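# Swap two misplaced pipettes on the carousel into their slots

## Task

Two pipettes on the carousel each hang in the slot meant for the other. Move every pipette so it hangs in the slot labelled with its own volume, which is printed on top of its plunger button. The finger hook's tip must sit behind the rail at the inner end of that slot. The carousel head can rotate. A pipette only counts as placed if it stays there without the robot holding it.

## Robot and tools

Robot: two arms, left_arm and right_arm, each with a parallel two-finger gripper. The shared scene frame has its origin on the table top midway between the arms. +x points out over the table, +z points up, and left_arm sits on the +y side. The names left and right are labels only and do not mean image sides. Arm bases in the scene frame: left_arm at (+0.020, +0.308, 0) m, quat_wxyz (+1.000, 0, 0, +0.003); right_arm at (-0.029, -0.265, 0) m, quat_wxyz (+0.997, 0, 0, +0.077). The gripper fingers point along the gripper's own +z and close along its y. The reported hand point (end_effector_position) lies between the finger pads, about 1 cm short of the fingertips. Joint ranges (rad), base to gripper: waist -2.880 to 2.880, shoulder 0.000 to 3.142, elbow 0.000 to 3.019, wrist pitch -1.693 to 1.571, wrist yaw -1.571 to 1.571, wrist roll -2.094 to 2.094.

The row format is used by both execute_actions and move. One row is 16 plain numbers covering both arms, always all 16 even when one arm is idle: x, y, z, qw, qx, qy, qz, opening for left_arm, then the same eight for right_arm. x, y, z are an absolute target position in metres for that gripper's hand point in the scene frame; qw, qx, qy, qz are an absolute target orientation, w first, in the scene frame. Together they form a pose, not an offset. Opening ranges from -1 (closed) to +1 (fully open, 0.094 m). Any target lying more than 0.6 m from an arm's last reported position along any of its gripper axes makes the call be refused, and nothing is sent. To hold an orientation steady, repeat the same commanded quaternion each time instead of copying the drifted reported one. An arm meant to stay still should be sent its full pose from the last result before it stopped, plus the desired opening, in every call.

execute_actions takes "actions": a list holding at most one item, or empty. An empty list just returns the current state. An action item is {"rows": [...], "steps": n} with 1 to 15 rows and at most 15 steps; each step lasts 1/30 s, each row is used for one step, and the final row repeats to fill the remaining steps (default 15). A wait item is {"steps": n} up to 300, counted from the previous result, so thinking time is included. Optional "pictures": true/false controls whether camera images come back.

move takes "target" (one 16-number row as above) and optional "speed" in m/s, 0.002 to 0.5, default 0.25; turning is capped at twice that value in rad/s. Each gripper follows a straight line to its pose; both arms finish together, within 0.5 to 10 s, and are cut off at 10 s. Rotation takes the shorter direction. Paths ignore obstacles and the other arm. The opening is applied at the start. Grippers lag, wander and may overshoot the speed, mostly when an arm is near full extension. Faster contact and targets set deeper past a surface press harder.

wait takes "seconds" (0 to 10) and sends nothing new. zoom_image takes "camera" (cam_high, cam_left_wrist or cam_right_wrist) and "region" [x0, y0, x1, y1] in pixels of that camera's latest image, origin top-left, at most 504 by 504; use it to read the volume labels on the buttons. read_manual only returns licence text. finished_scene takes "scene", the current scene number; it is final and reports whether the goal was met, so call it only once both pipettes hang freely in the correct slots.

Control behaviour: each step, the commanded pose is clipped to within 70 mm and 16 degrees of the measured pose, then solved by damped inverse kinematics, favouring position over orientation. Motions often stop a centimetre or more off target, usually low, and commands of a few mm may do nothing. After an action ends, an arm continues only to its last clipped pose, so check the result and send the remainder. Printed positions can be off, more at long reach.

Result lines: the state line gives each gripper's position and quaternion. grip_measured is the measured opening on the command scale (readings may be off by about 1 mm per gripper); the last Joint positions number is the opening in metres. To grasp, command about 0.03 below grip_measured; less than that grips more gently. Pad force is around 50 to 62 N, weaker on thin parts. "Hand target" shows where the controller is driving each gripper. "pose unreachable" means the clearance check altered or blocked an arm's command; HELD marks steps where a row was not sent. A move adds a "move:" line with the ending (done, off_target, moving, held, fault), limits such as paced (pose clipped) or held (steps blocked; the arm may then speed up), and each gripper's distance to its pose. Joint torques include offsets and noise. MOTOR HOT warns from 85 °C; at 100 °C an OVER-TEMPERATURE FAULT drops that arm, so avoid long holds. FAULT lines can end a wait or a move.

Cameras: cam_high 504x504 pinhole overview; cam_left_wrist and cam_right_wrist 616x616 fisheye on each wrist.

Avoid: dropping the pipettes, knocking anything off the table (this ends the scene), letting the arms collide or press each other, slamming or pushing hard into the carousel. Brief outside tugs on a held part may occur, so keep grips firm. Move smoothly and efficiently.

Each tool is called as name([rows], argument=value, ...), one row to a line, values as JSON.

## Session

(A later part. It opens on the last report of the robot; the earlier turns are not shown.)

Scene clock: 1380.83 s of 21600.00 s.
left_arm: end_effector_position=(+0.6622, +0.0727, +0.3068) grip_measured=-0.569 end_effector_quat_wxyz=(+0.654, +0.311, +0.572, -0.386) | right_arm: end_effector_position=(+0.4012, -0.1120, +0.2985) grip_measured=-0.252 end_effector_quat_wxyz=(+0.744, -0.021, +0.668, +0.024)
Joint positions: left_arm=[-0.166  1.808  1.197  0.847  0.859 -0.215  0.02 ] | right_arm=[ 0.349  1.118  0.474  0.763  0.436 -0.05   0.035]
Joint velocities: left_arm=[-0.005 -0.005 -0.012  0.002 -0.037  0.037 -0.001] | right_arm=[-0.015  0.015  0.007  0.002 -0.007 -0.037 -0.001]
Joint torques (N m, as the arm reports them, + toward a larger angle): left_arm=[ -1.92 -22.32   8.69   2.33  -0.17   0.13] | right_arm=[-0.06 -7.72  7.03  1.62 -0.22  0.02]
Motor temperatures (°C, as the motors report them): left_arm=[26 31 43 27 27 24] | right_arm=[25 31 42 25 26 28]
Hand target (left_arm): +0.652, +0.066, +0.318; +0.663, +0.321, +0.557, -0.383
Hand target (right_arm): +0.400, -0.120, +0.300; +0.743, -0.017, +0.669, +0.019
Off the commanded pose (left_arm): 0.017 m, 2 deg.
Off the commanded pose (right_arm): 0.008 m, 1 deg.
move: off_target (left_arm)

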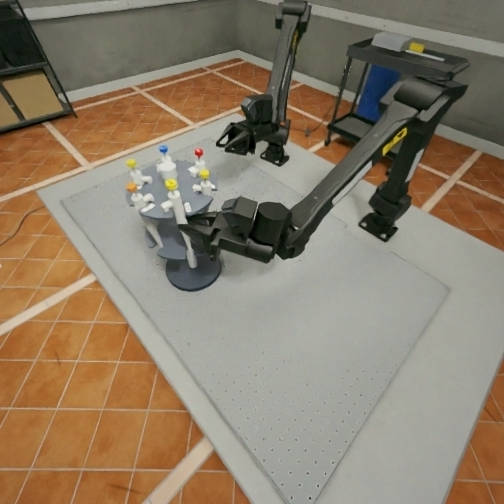

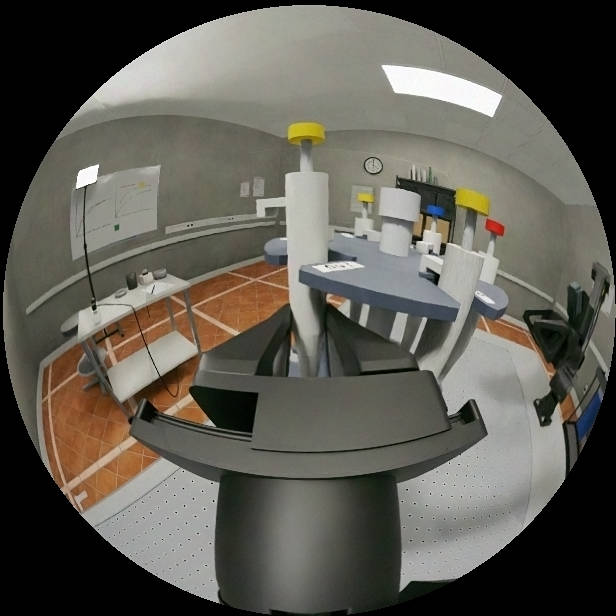

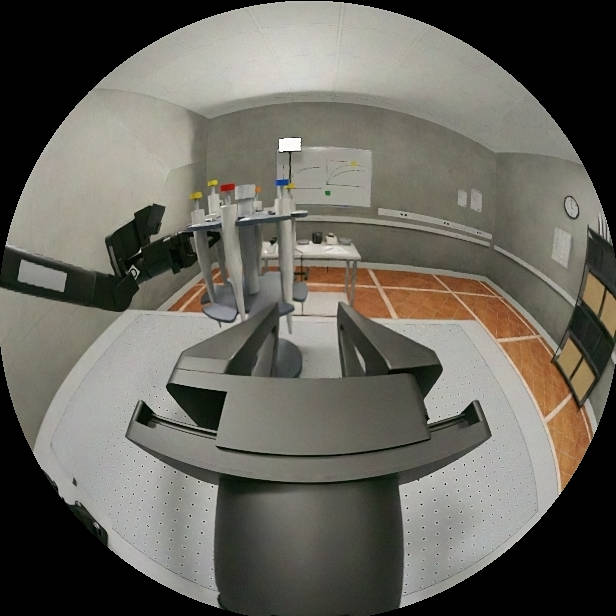

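move(target=[0.628,0.088,0.32,0.6350,0.3595,0.5329,-0.4284,-0.6,0.40,-0.12,0.30,0.7428,-0.0175,0.6689,0.0195,-0.25], speed=0.025)

Scene clock: 1386.83 s of 21600.00 s.
left_arm: end_effector_position=(+0.6348, +0.0818, +0.3092) grip_measured=-0.569 end_effector_quat_wxyz=(+0.626, +0.357, +0.541, -0.433) | right_arm: end_effector_position=(+0.4012, -0.1120, +0.2985) grip_measured=-0.252 end_effector_quat_wxyz=(+0.744, -0.021, +0.668, +0.024)
Joint positions: left_arm=[-0.13   1.804  1.177  0.948  1.042 -0.3    0.02 ] | right_arm=[ 0.349  1.118  0.474  0.763  0.436 -0.05   0.035]
Joint velocities: left_arm=[ 0.005  0.005 -0.012 -0.022  0.022 -0.051 -0.001] | right_arm=[-0.005 -0.005  0.002  0.007 -0.051  0.007  0.002]
Joint torques (N m, as the arm reports them, + toward a larger angle): left_arm=[  0.   -22.14   8.55   2.14  -0.07  -0.02] | right_arm=[-0.33 -7.48  7.17  1.58 -0.2   0.02]
Motor temperatures (°C, as the motors report them): left_arm=[26 31 43 27 27 24] | right_arm=[25 31 42 25 26 28]
Hand target (left_arm): +0.628, +0.088, +0.320; +0.635, +0.359, +0.533, -0.429
Hand target (right_arm): +0.400, -0.120, +0.300; +0.743, -0.017, +0.669, +0.019
Off the commanded pose (left_arm): 0.014 m, 2 deg.
Off the commanded pose (right_arm): 0.008 m, 1 deg.
move: off_target (left_arm)

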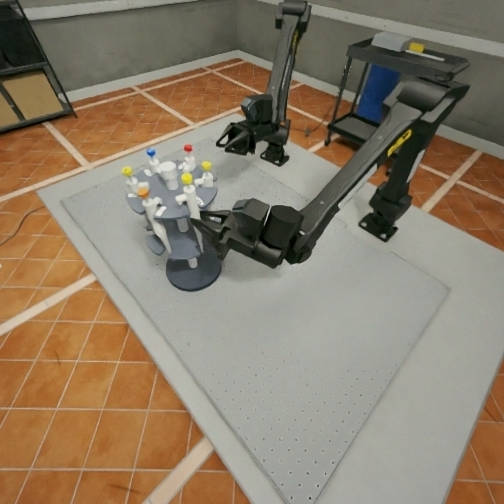

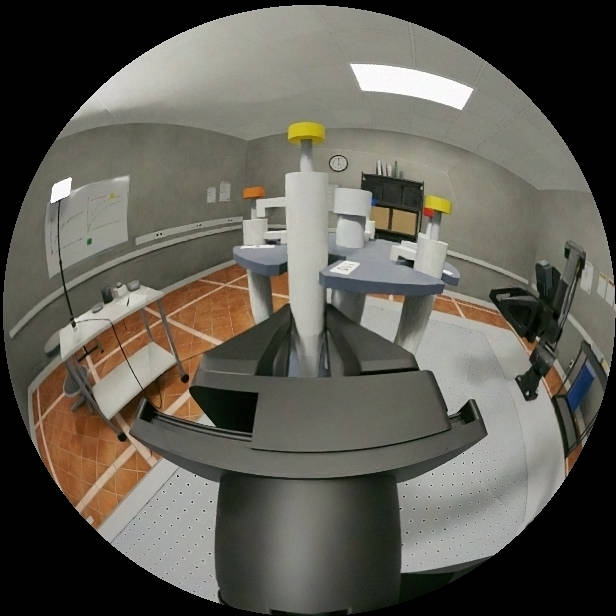

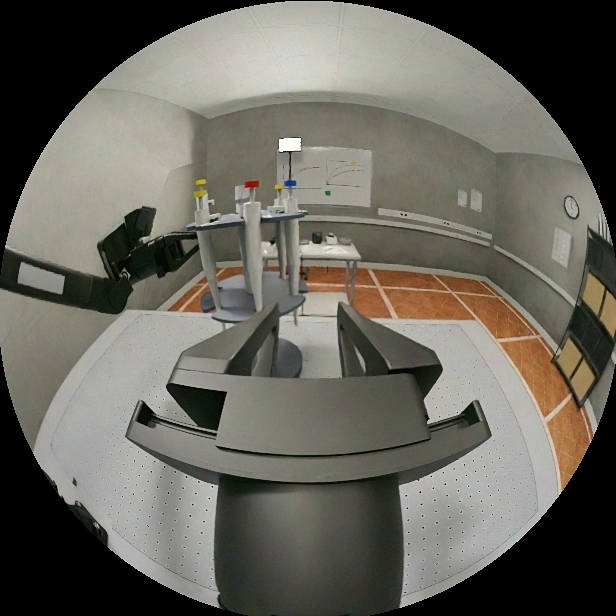

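move(target=[0.594,0.082,0.32,0.6350,0.3595,0.5329,-0.4284,-0.6,0.40,-0.12,0.30,0.7428,-0.0175,0.6689,0.0195,-0.25], speed=0.025)

Scene clock: 1393.47 s of 21600.00 s.
left_arm: end_effector_position=(+0.6032, +0.0868, +0.3119) grip_measured=-0.569 end_effector_quat_wxyz=(+0.628, +0.353, +0.544, -0.430) | right_arm: end_effector_position=(+0.4012, -0.1120, +0.2985) grip_measured=-0.252 end_effector_quat_wxyz=(+0.744, -0.021, +0.668, +0.024)
Joint positions: left_arm=[-0.13   1.726  1.073  0.968  1.03  -0.297  0.02 ] | right_arm=[ 0.349  1.118  0.474  0.763  0.436 -0.05   0.035]
Joint velocities: left_arm=[-0.005 -0.005  0.012 -0.037 -0.037  0.022  0.   ] | right_arm=[ 0.005 -0.005 -0.002  0.007 -0.081  0.066 -0.001]
Joint torques (N m, as the arm reports them, + toward a larger angle): left_arm=[ -1.66 -20.12   8.39   2.09  -0.23   0.05] | right_arm=[-0.26 -7.49  7.25  1.56 -0.19  0.04]
Motor temperatures (°C, as the motors report them): left_arm=[26 31 43 27 27 24] | right_arm=[25 31 42 25 26 28]
Hand target (left_arm): +0.594, +0.083, +0.320; +0.635, +0.359, +0.533, -0.428
Hand target (right_arm): +0.400, -0.120, +0.300; +0.743, -0.017, +0.669, +0.019
Off the commanded pose (left_arm): 0.013 m, 2 deg.
Off the commanded pose (right_arm): 0.008 m, 1 deg.
After step 90, 1.67 s passed at rest.
move: off_target (left_arm)

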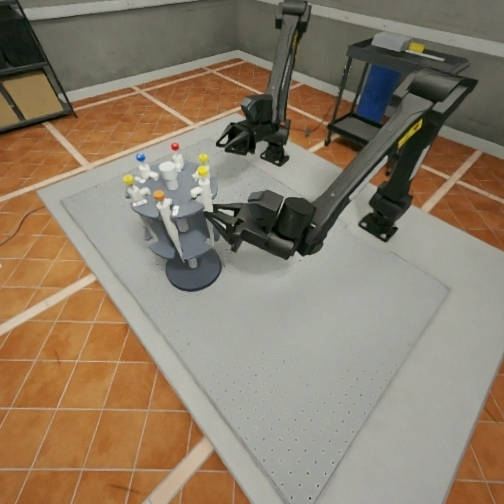

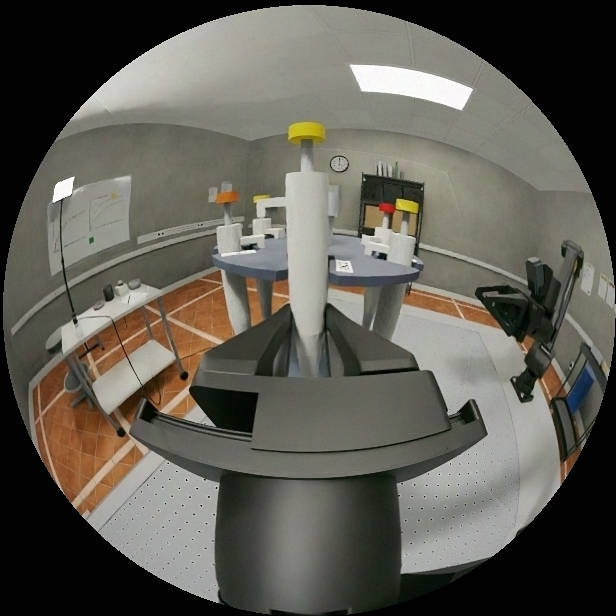

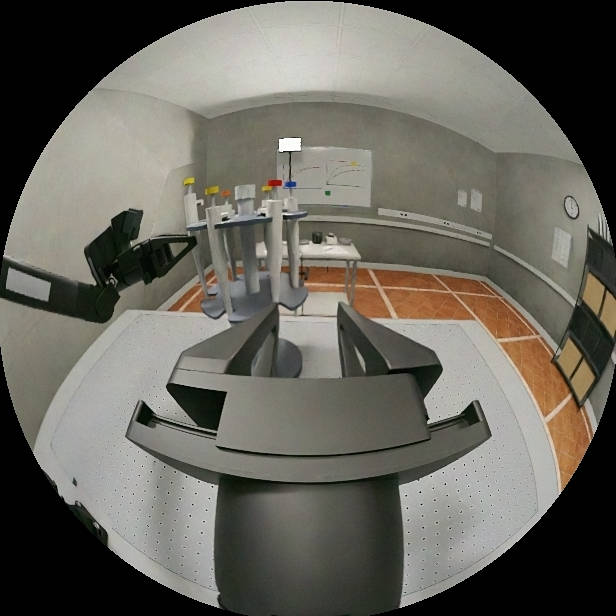

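move(target=[0.572,0.056,0.318,0.6350,0.3595,0.5329,-0.4284,-0.6,0.40,-0.12,0.30,0.7428,-0.0175,0.6689,0.0195,-0.25], speed=0.025)

Scene clock: 1397.40 s of 21600.00 s.
left_arm: end_effector_position=(+0.5808, +0.0614, +0.3111) grip_measured=-0.569 end_effector_quat_wxyz=(+0.631, +0.354, +0.541, -0.428) | right_arm: end_effector_position=(+0.4012, -0.1120, +0.2985) grip_measured=-0.252 end_effector_quat_wxyz=(+0.744, -0.021, +0.668, +0.024)
Joint positions: left_arm=[-0.186  1.687  1.016  0.968  0.976 -0.265  0.02 ] | right_arm=[ 0.349  1.118  0.474  0.763  0.436 -0.05   0.035]
Joint velocities: left_arm=[-0.005 -0.015 -0.002  0.002 -0.007 -0.022  0.001] | right_arm=[-0.005 -0.034  0.002 -0.012  0.007  0.007 -0.001]
Joint torques (N m, as the arm reports them, + toward a larger angle): left_arm=[ -1.66 -18.85   8.29   1.63  -0.28   0.06] | right_arm=[-0.39 -7.46  7.16  1.58 -0.22  0.02]
Motor temperatures (°C, as the motors report them): left_arm=[26 31 42 27 27 24] | right_arm=[25 31 42 25 26 28]
Hand target (left_arm): +0.572, +0.057, +0.318; +0.635, +0.359, +0.533, -0.429
Hand target (right_arm): +0.400, -0.120, +0.300; +0.743, -0.017, +0.669, +0.019
Off the commanded pose (left_arm): 0.012 m, 1 deg.
Off the commanded pose (right_arm): 0.008 m, 1 deg.
move: off_target (left_arm)

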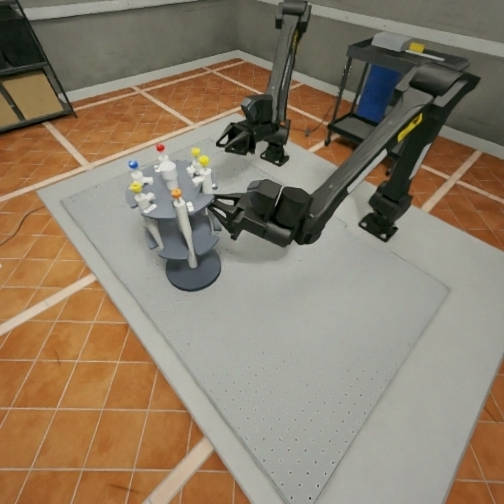

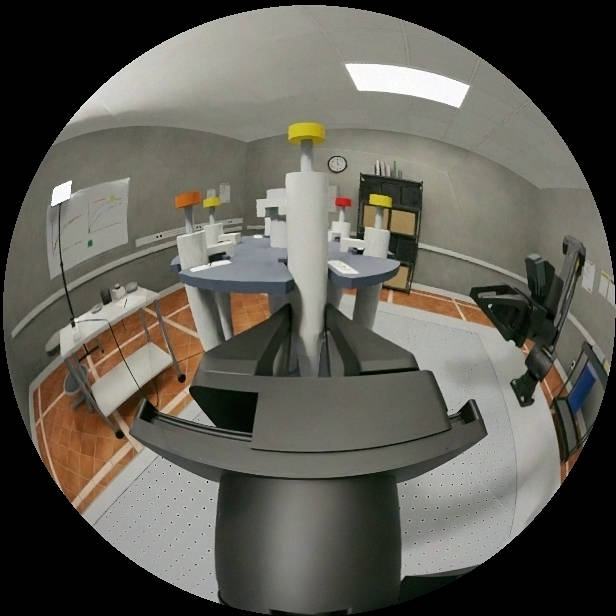

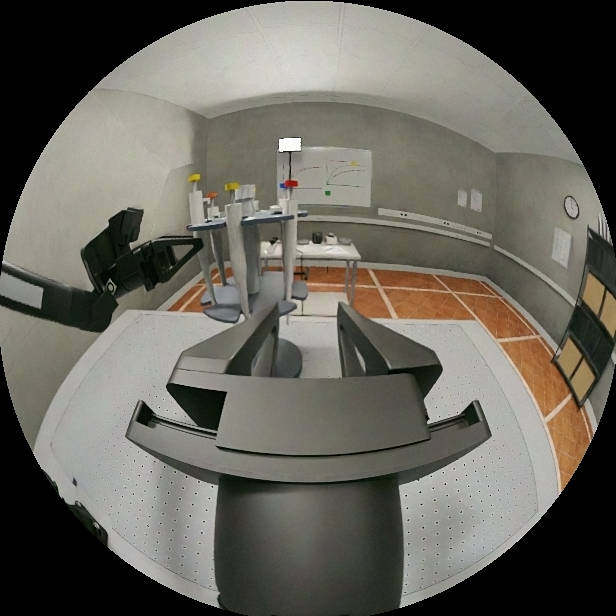

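move(target=[0.551,0.038,0.316,0.6350,0.3595,0.5329,-0.4284,-0.6,0.40,-0.12,0.30,0.7428,-0.0175,0.6689,0.0195,-0.25], speed=0.025)

move(target=[0.543,0.014,0.316,0.6350,0.3595,0.5329,-0.4284,-0.6,0.40,-0.12,0.30,0.7428,-0.0175,0.6689,0.0195,-0.25], speed=0.025)

zoom_image(camera="cam_high", region=[110, 120, 250, 240])

Scene clock: 1402.77 s of 21600.00 s.
left_arm: end_effector_position=(+0.5597, +0.0426, +0.3105) grip_measured=-0.569 end_effector_quat_wxyz=(+0.633, +0.356, +0.539, -0.427) | right_arm: end_effector_position=(+0.4012, -0.1120, +0.2985) grip_measured=-0.252 end_effector_quat_wxyz=(+0.744, -0.021, +0.668, +0.024)
Joint positions: left_arm=[-0.232  1.65   0.966  0.968  0.933 -0.24   0.02 ] | right_arm=[ 0.349  1.118  0.474  0.763  0.436 -0.05   0.035]
Joint velocities: left_arm=[-0.005  0.005  0.002 -0.002  0.007  0.051  0.   ] | right_arm=[-0.005 -0.015 -0.002 -0.002  0.037  0.037 -0.   ]
Joint torques (N m, as the arm reports them, + toward a larger angle): left_arm=[ -1.56 -18.67   8.27   1.58  -0.22   0.03] | right_arm=[-0.47 -7.32  7.1   1.5  -0.2   0.06]
Motor temperatures (°C, as the motors report them): left_arm=[26 31 42 27 27 24] | right_arm=[25 31 42 25 26 28]
Hand target (left_arm): +0.551, +0.038, +0.316; +0.635, +0.359, +0.533, -0.429
Hand target (right_arm): +0.400, -0.120, +0.300; +0.743, -0.017, +0.669, +0.019
Off the commanded pose (left_arm): 0.011 m, 1 deg.
Off the commanded pose (right_arm): 0.008 m, 1 deg.
After step 90, 0.53 s passed at rest.
move: off_target (left_arm)

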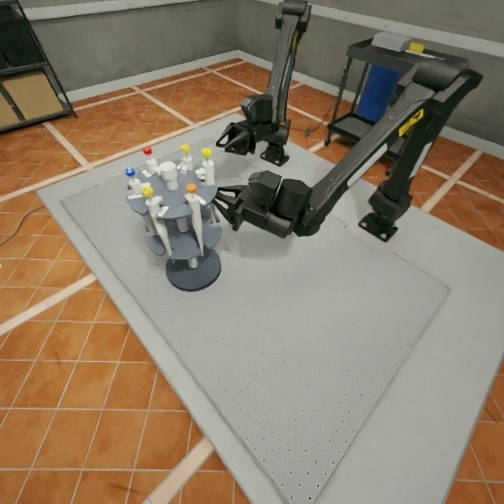

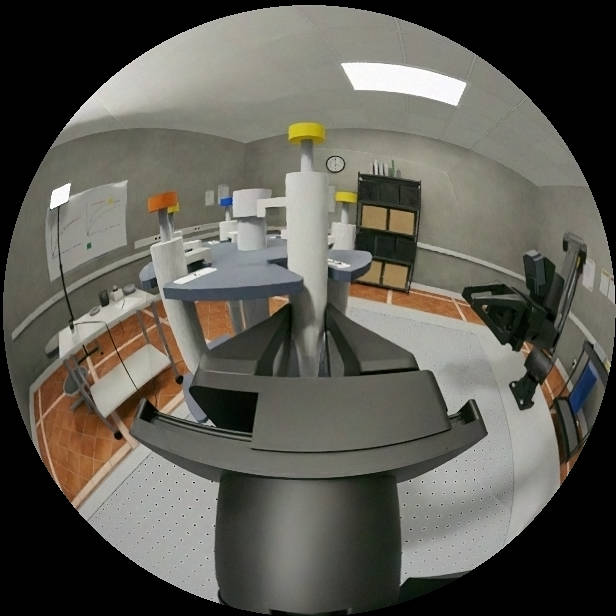

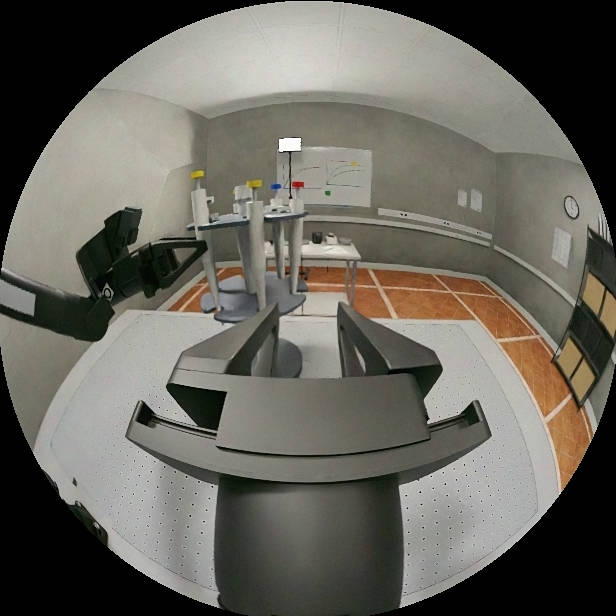

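Scene clock: 1404.43 s of 21600.00 s.
left_arm: end_effector_position=(+0.5509, +0.0187, +0.3144) grip_measured=-0.569 end_effector_quat_wxyz=(+0.639, +0.357, +0.532, -0.426) | right_arm: end_effector_position=(+0.4012, -0.1120, +0.2985) grip_measured=-0.252 end_effector_quat_wxyz=(+0.744, -0.021, +0.668, +0.024)
Joint positions: left_arm=[-0.284  1.642  0.961  0.968  0.882 -0.219  0.02 ] | right_arm=[ 0.349  1.118  0.474  0.763  0.436 -0.05   0.035]
Joint velocities: left_arm=[-0.024  0.005 -0.012 -0.022  0.007  0.022  0.001] | right_arm=[-0.015 -0.005  0.007 -0.007  0.007 -0.051  0.   ]
Joint torques (N m, as the arm reports them, + toward a larger angle): left_arm=[ -1.6  -18.55   8.32   0.7   -0.26   0.09] | right_arm=[ 0.21 -7.55  7.1   1.6  -0.19  0.  ]
Motor temperatures (°C, as the motors report them): left_arm=[26 31 42 27 27 24] | right_arm=[25 31 42 25 26 28]
Hand target (left_arm): +0.543, +0.014, +0.316; +0.635, +0.359, +0.533, -0.428
Hand target (right_arm): +0.400, -0.120, +0.300; +0.743, -0.017, +0.669, +0.019
Off the commanded pose (left_arm): 0.009 m, 1 deg.
Off the commanded pose (right_arm): 0.008 m, 1 deg.
move: done

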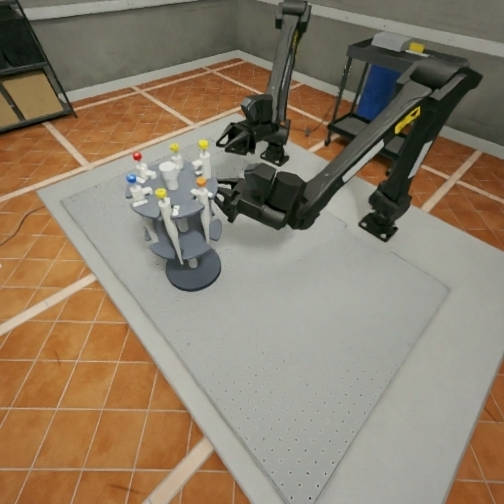

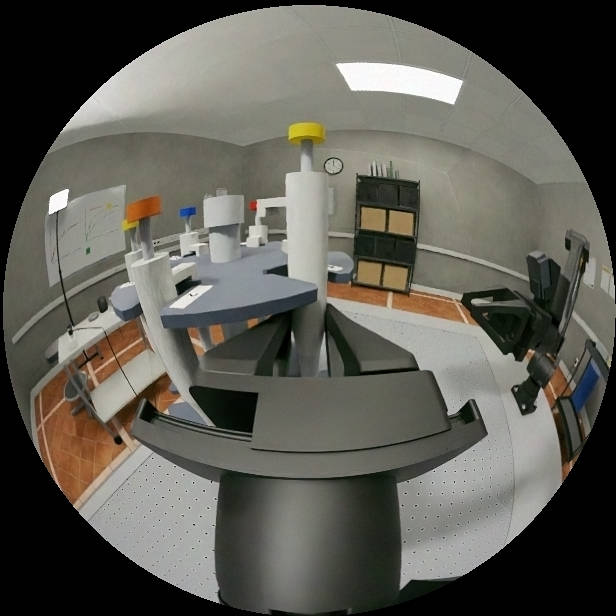

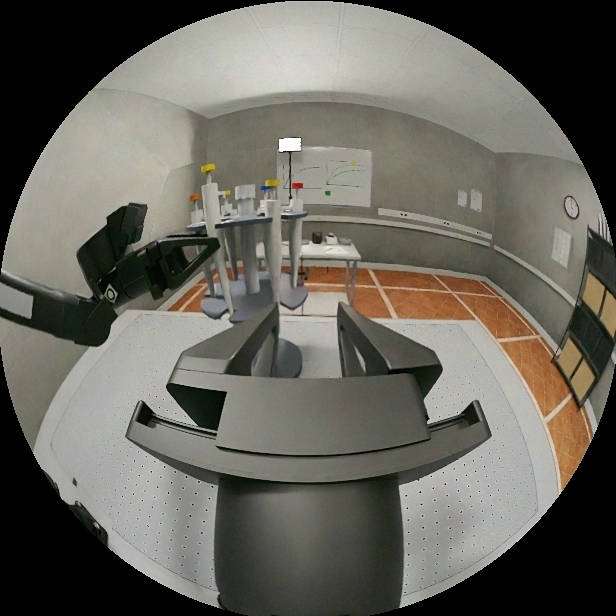

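Region (110, 120, 250, 240) of cam_high's 504x504 image, scaled by 3.600, with more detail than that image has; it fills the top 432 rows of this view, and the rest is white.

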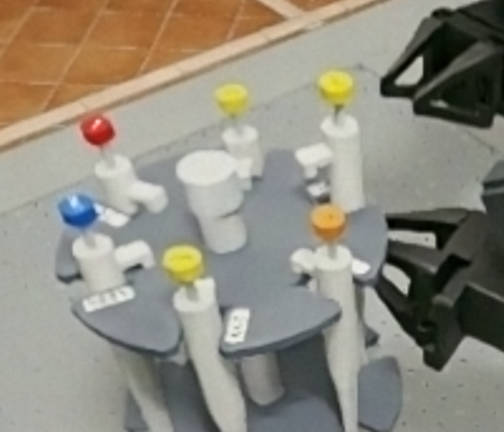

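move(target=[0.575,0.011,0.312,0.6350,0.3595,0.5329,-0.4284,-0.6,0.40,-0.12,0.30,0.7428,-0.0175,0.6689,0.0195,-0.25], speed=0.015)

zoom_image(camera="cam_left_wrist", region=[150, 170, 370, 350])

Scene clock: 1408.33 s of 21600.00 s.
left_arm: end_effector_position=(+0.5573, +0.0158, +0.2996) grip_measured=-0.569 end_effector_quat_wxyz=(+0.628, +0.357, +0.541, -0.430) | right_arm: end_effector_position=(+0.4012, -0.1120, +0.2985) grip_measured=-0.252 end_effector_quat_wxyz=(+0.744, -0.021, +0.668, +0.024)
Joint positions: left_arm=[-0.284  1.674  0.972  0.96   0.891 -0.219  0.02 ] | right_arm=[ 0.349  1.118  0.474  0.763  0.436 -0.05   0.035]
Joint velocities: left_arm=[-0.005 -0.015 -0.002 -0.027  0.022  0.022  0.   ] | right_arm=[-0.005  0.015 -0.002 -0.012  0.095 -0.037 -0.001]
Joint torques (N m, as the arm reports them, + toward a larger angle): left_arm=[ -0.38 -14.65  15.18   0.78  -0.2    0.05] | right_arm=[-0.4  -7.68  7.03  1.59 -0.22  0.02]
Motor temperatures (°C, as the motors report them): left_arm=[26 31 43 27 27 24] | right_arm=[25 31 42 25 26 28]
Hand target (left_arm): +0.574, +0.011, +0.312; +0.635, +0.359, +0.533, -0.428
Hand target (right_arm): +0.400, -0.120, +0.300; +0.743, -0.017, +0.669, +0.019
Off the commanded pose (left_arm): 0.022 m, 1 deg.
Off the commanded pose (right_arm): 0.008 m, 1 deg.
move: off_target (left_arm)

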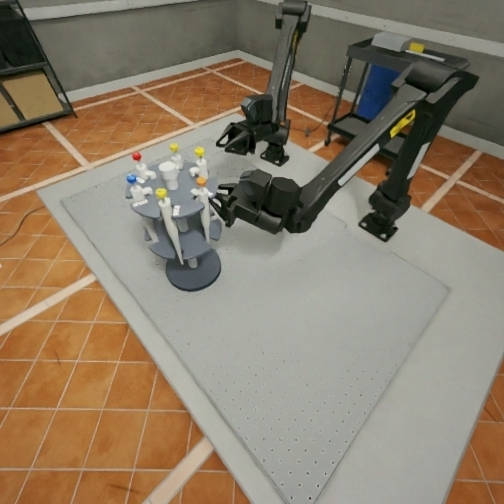

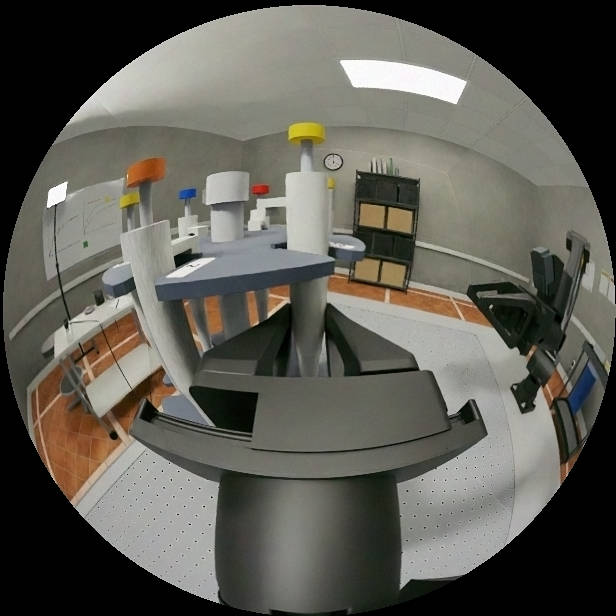

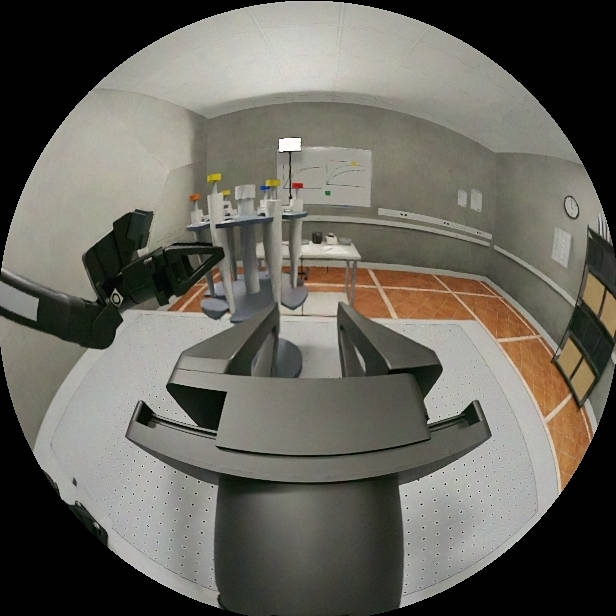

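Region (150, 170, 370, 350) of cam_left_wrist's 616x616 image, scaled by 2.291, with more detail than that image has; it fills the top 412 rows of this view, and the rest is white.

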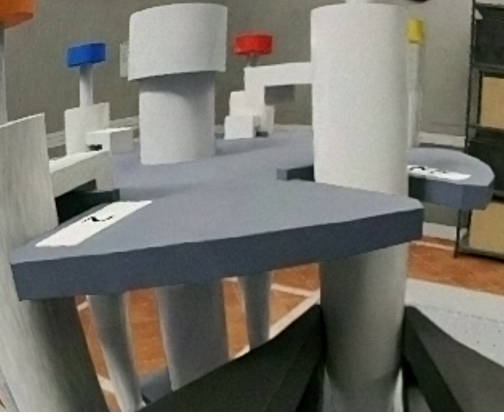

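zoom_image(camera="cam_high", region=[150, 130, 240, 210])

Region (150, 130, 240, 210) of cam_high's 504x504 image, scaled by 5.600, with more detail than that image has.

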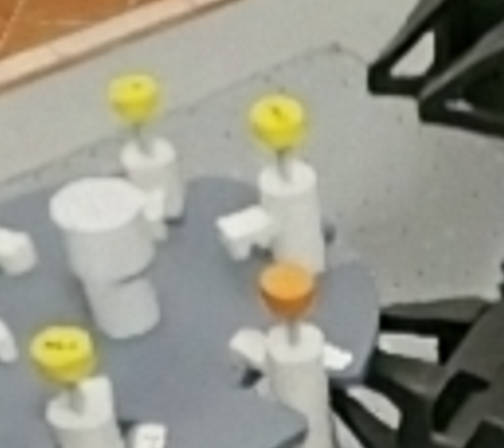

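move(target=[0.566,0.013,0.285,0.6160,0.3742,0.5547,-0.4155,-0.6,0.40,-0.12,0.30,0.7428,-0.0175,0.6689,0.0195,-0.25], speed=0.015)

zoom_image(camera="cam_left_wrist", region=[150, 170, 370, 350])

Scene clock: 1416.70 s of 21600.00 s.
left_arm: end_effector_position=(+0.5575, +0.0139, +0.2857) grip_measured=-0.569 end_effector_quat_wxyz=(+0.619, +0.377, +0.550, -0.416) | right_arm: end_effector_position=(+0.4012, -0.1120, +0.2985) grip_measured=-0.252 end_effector_quat_wxyz=(+0.744, -0.021, +0.668, +0.024)
Joint positions: left_arm=[-0.284  1.674  0.972  0.884  0.908 -0.134  0.02 ] | right_arm=[ 0.349  1.118  0.474  0.763  0.436 -0.05   0.035]
Joint velocities: left_arm=[ 0.005 -0.015 -0.012 -0.012 -0.022  0.037 -0.   ] | right_arm=[-0.005 -0.005  0.002 -0.007 -0.007  0.007 -0.   ]
Joint torques (N m, as the arm reports them, + toward a larger angle): left_arm=[ -0.49 -15.64  11.45   0.41  -0.29   0.05] | right_arm=[-0.4  -7.43  7.14  1.47 -0.19  0.03]
Motor temperatures (°C, as the motors report them): left_arm=[26 30 44 27 27 24] | right_arm=[25 31 42 25 26 28]
Hand target (left_arm): +0.566, +0.013, +0.285; +0.616, +0.374, +0.555, -0.415
Hand target (right_arm): +0.400, -0.120, +0.300; +0.743, -0.017, +0.669, +0.019
Off the commanded pose (left_arm): 0.009 m, 1 deg.
Off the commanded pose (right_arm): 0.008 m, 1 deg.
After step 90, 3.20 s passed at rest.
move: done

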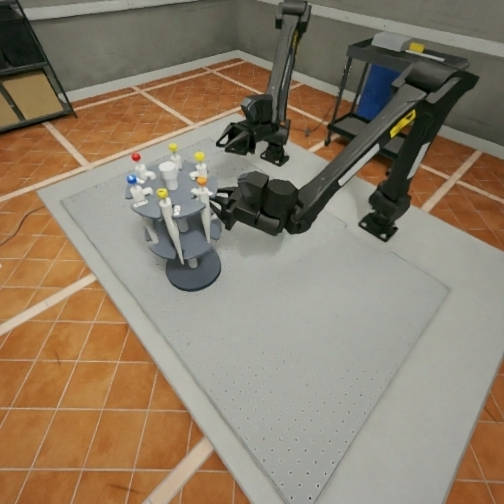

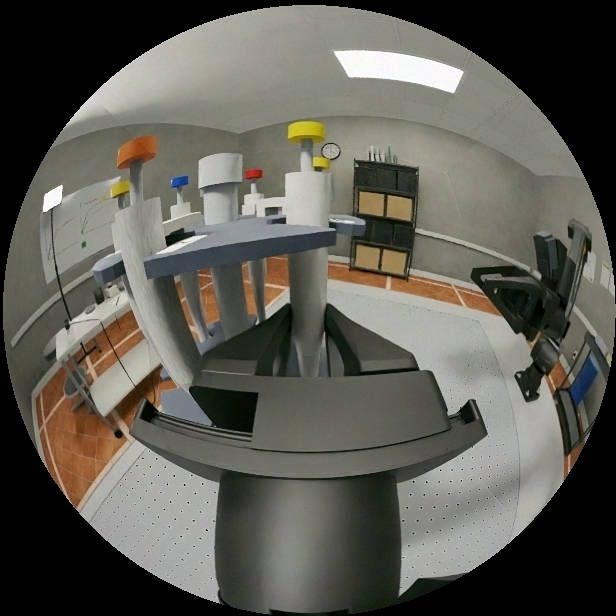

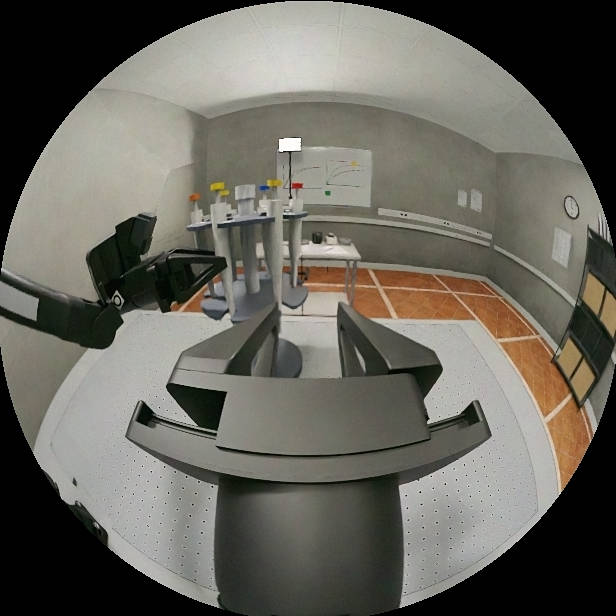

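Region (150, 170, 370, 350) of cam_left_wrist's 616x616 image, scaled by 2.291, with more detail than that image has; it fills the top 412 rows of this view, and the rest is white.

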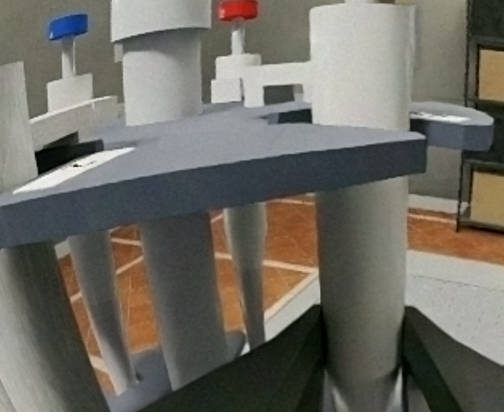

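move(target=[0.564,0.013,0.277,0.6112,0.3778,0.5601,-0.4123,-0.6,0.40,-0.12,0.30,0.7428,-0.0175,0.6689,0.0195,-0.25], speed=0.01)

zoom_image(camera="cam_left_wrist", region=[200, 170, 360, 290])

Scene clock: 1421.63 s of 21600.00 s.
left_arm: end_effector_position=(+0.5577, +0.0136, +0.2826) grip_measured=-0.569 end_effector_quat_wxyz=(+0.617, +0.382, +0.551, -0.411) | right_arm: end_effector_position=(+0.4012, -0.1120, +0.2985) grip_measured=-0.252 end_effector_quat_wxyz=(+0.744, -0.021, +0.668, +0.024)
Joint positions: left_arm=[-0.284  1.674  0.972  0.867  0.91  -0.111  0.02 ] | right_arm=[ 0.349  1.118  0.474  0.763  0.436 -0.05   0.035]
Joint velocities: left_arm=[-0.015  0.005 -0.002  0.002  0.037  0.007  0.001] | right_arm=[ 0.005 -0.005  0.012  0.002 -0.007  0.066 -0.   ]
Joint torques (N m, as the arm reports them, + toward a larger angle): left_arm=[ -0.88 -15.95  10.6    0.37  -0.25   0.05] | right_arm=[-0.37 -7.44  7.08  1.63 -0.21  0.04]
Motor temperatures (°C, as the motors report them): left_arm=[26 30 44 27 27 24] | right_arm=[25 31 42 25 26 28]
Hand target (left_arm): +0.564, +0.013, +0.277; +0.611, +0.378, +0.560, -0.412
Hand target (right_arm): +0.400, -0.120, +0.300; +0.743, -0.017, +0.669, +0.019
Off the commanded pose (left_arm): 0.008 m, 1 deg.
Off the commanded pose (right_arm): 0.008 m, 1 deg.
After step 90, 0.40 s passed at rest.
move: done

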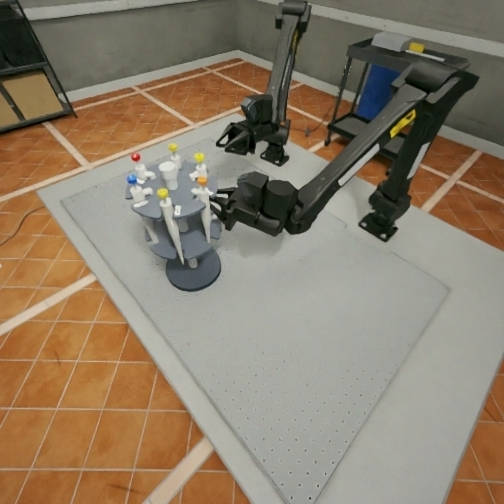

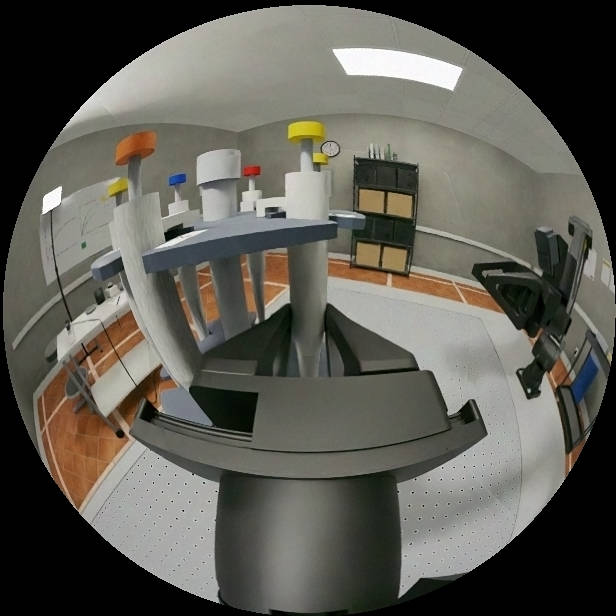

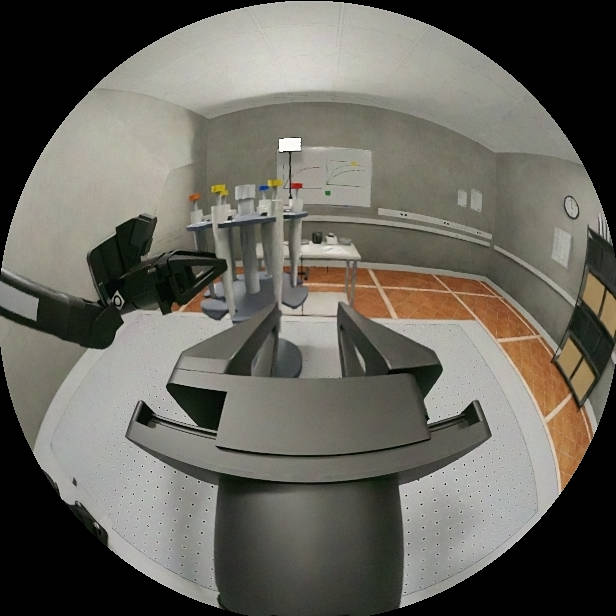

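Region (200, 170, 360, 290) of cam_left_wrist's 616x616 image, scaled by 3.150, with more detail than that image has; it fills the top 378 rows of this view, and the rest is white.

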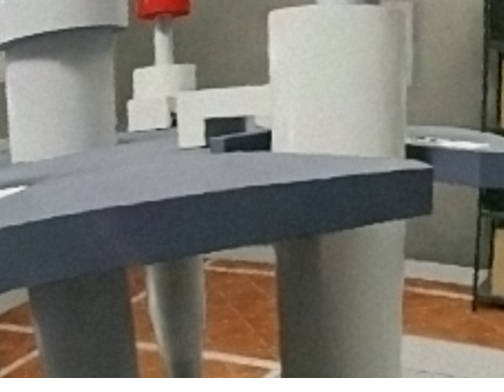

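The hook tip is down behind the rail. Release gently.

execute_actions([
  {"rows": [[0.56,0.0135,0.28,0.6112,0.3778,0.5601,-0.4123,-0.53,0.40,-0.12,0.30,0.7428,-0.0175,0.6689,0.0195,-0.25]], "steps": 15},
], pictures=false)

execute_actions([
  {"rows": [[0.56,0.0135,0.28,0.6112,0.3778,0.5601,-0.4123,-0.3,0.40,-0.12,0.30,0.7428,-0.0175,0.6689,0.0195,-0.25]], "steps": 15},
])

zoom_image(camera="cam_left_wrist", region=[200, 170, 360, 290])

Scene clock: 1425.53 s of 21600.00 s.
left_arm: end_effector_position=(+0.5578, +0.0135, +0.2815) grip_measured=-0.532 end_effector_quat_wxyz=(+0.615, +0.382, +0.553, -0.412) | right_arm: end_effector_position=(+0.4012, -0.1120, +0.2985) grip_measured=-0.252 end_effector_quat_wxyz=(+0.744, -0.021, +0.668, +0.024)
Joint positions: left_arm=[-0.284  1.674  0.972  0.861  0.911 -0.111  0.022] | right_arm=[ 0.349  1.118  0.474  0.763  0.436 -0.05   0.035]
Joint velocities: left_arm=[-0.005 -0.005 -0.002  0.012 -0.022  0.007  0.   ] | right_arm=[-0.005 -0.005  0.022  0.002  0.037  0.022  0.   ]
Joint torques (N m, as the arm reports them, + toward a larger angle): left_arm=[ -0.69 -17.08   9.82   0.71  -0.31   0.04] | right_arm=[-0.65 -7.57  7.12  1.56 -0.24  0.04]
Motor temperatures (°C, as the motors report them): left_arm=[26 30 44 27 27 24] | right_arm=[25 31 42 25 26 28]
Hand target (left_arm): +0.560, +0.013, +0.280; +0.611, +0.378, +0.560, -0.412
Hand target (right_arm): +0.400, -0.120, +0.300; +0.743, -0.017, +0.669, +0.019
Off the commanded pose (left_arm): 0.003 m, 1 deg.
Off the commanded pose (right_arm): 0.008 m, 1 deg.
Steps of this call (steps 1 to 90: nothing new was sent; then 0.40 s passed at rest; steps 91 to 105: all 15 steps of this action). Readings (end_effector_position):
91: left_arm (+0.5577, +0.0136, +0.2824) | right_arm (+0.4012, -0.1120, +0.2985)
92: left_arm (+0.5577, +0.0135, +0.2821) | right_arm (+0.4012, -0.1120, +0.2985)
94: left_arm (+0.5578, +0.0135, +0.2817) | right_arm (+0.4012, -0.1120, +0.2985)
98: left_arm (+0.5578, +0.0135, +0.2815) | right_arm (+0.4012, -0.1120, +0.2985)
105: the state above

Scene clock: 1426.03 s of 21600.00 s.
left_arm: end_effector_position=(+0.5584, +0.0137, +0.2809) grip_measured=-0.302 end_effector_quat_wxyz=(+0.615, +0.380, +0.555, -0.411) | right_arm: end_effector_position=(+0.4012, -0.1120, +0.2985) grip_measured=-0.252 end_effector_quat_wxyz=(+0.744, -0.021, +0.668, +0.024)
Joint positions: left_arm=[-0.284  1.674  0.972  0.857  0.908 -0.111  0.033] | right_arm=[ 0.349  1.118  0.474  0.763  0.436 -0.05   0.035]
Joint velocities: left_arm=[-0.005  0.005 -0.017  0.002  0.007 -0.007 -0.   ] | right_arm=[ 0.005  0.005  0.012 -0.007 -0.051 -0.022 -0.001]
Joint torques (N m, as the arm reports them, + toward a larger angle): left_arm=[ -0.21 -17.38   9.86   0.83  -0.19   0.06] | right_arm=[-0.79 -7.57  7.14  1.46 -0.19  0.06]
Motor temperatures (°C, as the motors report them): left_arm=[26 30 44 27 27 24] | right_arm=[25 31 42 25 26 28]
Hand target (left_arm): +0.560, +0.013, +0.280; +0.611, +0.378, +0.560, -0.412
Hand target (right_arm): +0.400, -0.120, +0.300; +0.743, -0.017, +0.669, +0.019
Off the commanded pose (left_arm): 0.002 m, 1 deg.
Off the commanded pose (right_arm): 0.008 m, 1 deg.
Steps of this call (steps 1 to 15: all 15 steps of this action). Readings (end_effector_position):
1: left_arm (+0.5580, +0.0136, +0.2815) | right_arm (+0.4012, -0.1120, +0.2985)
2: left_arm (+0.5582, +0.0137, +0.2813) | right_arm (+0.4012, -0.1120, +0.2985)
4: left_arm (+0.5583, +0.0137, +0.2810) | right_arm (+0.4012, -0.1120, +0.2985)
8: left_arm (+0.5584, +0.0137, +0.2809) | right_arm (+0.4012, -0.1120, +0.2985)
15: the state above

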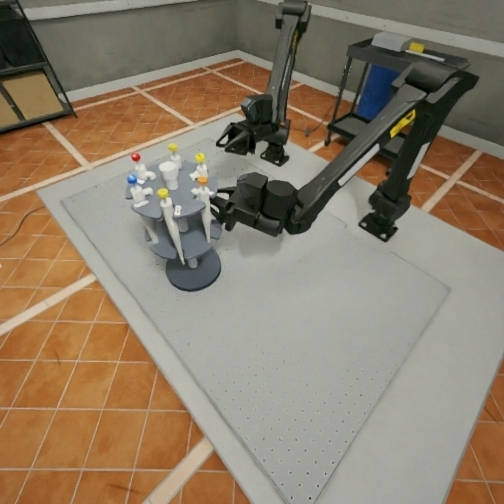

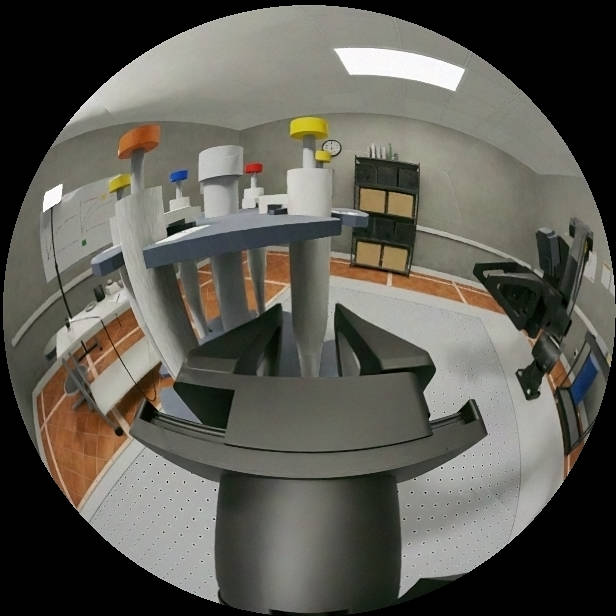

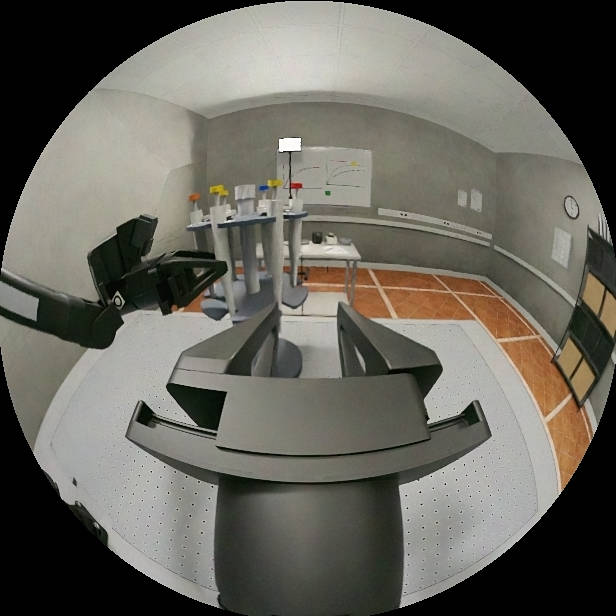

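Region (200, 170, 360, 290) of cam_left_wrist's 616x616 image, scaled by 3.150, with more detail than that image has; it fills the top 378 rows of this view, and the rest is white.

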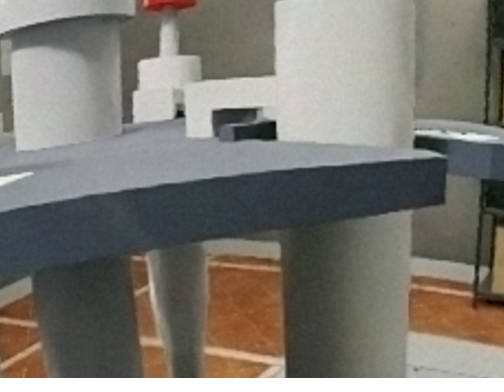

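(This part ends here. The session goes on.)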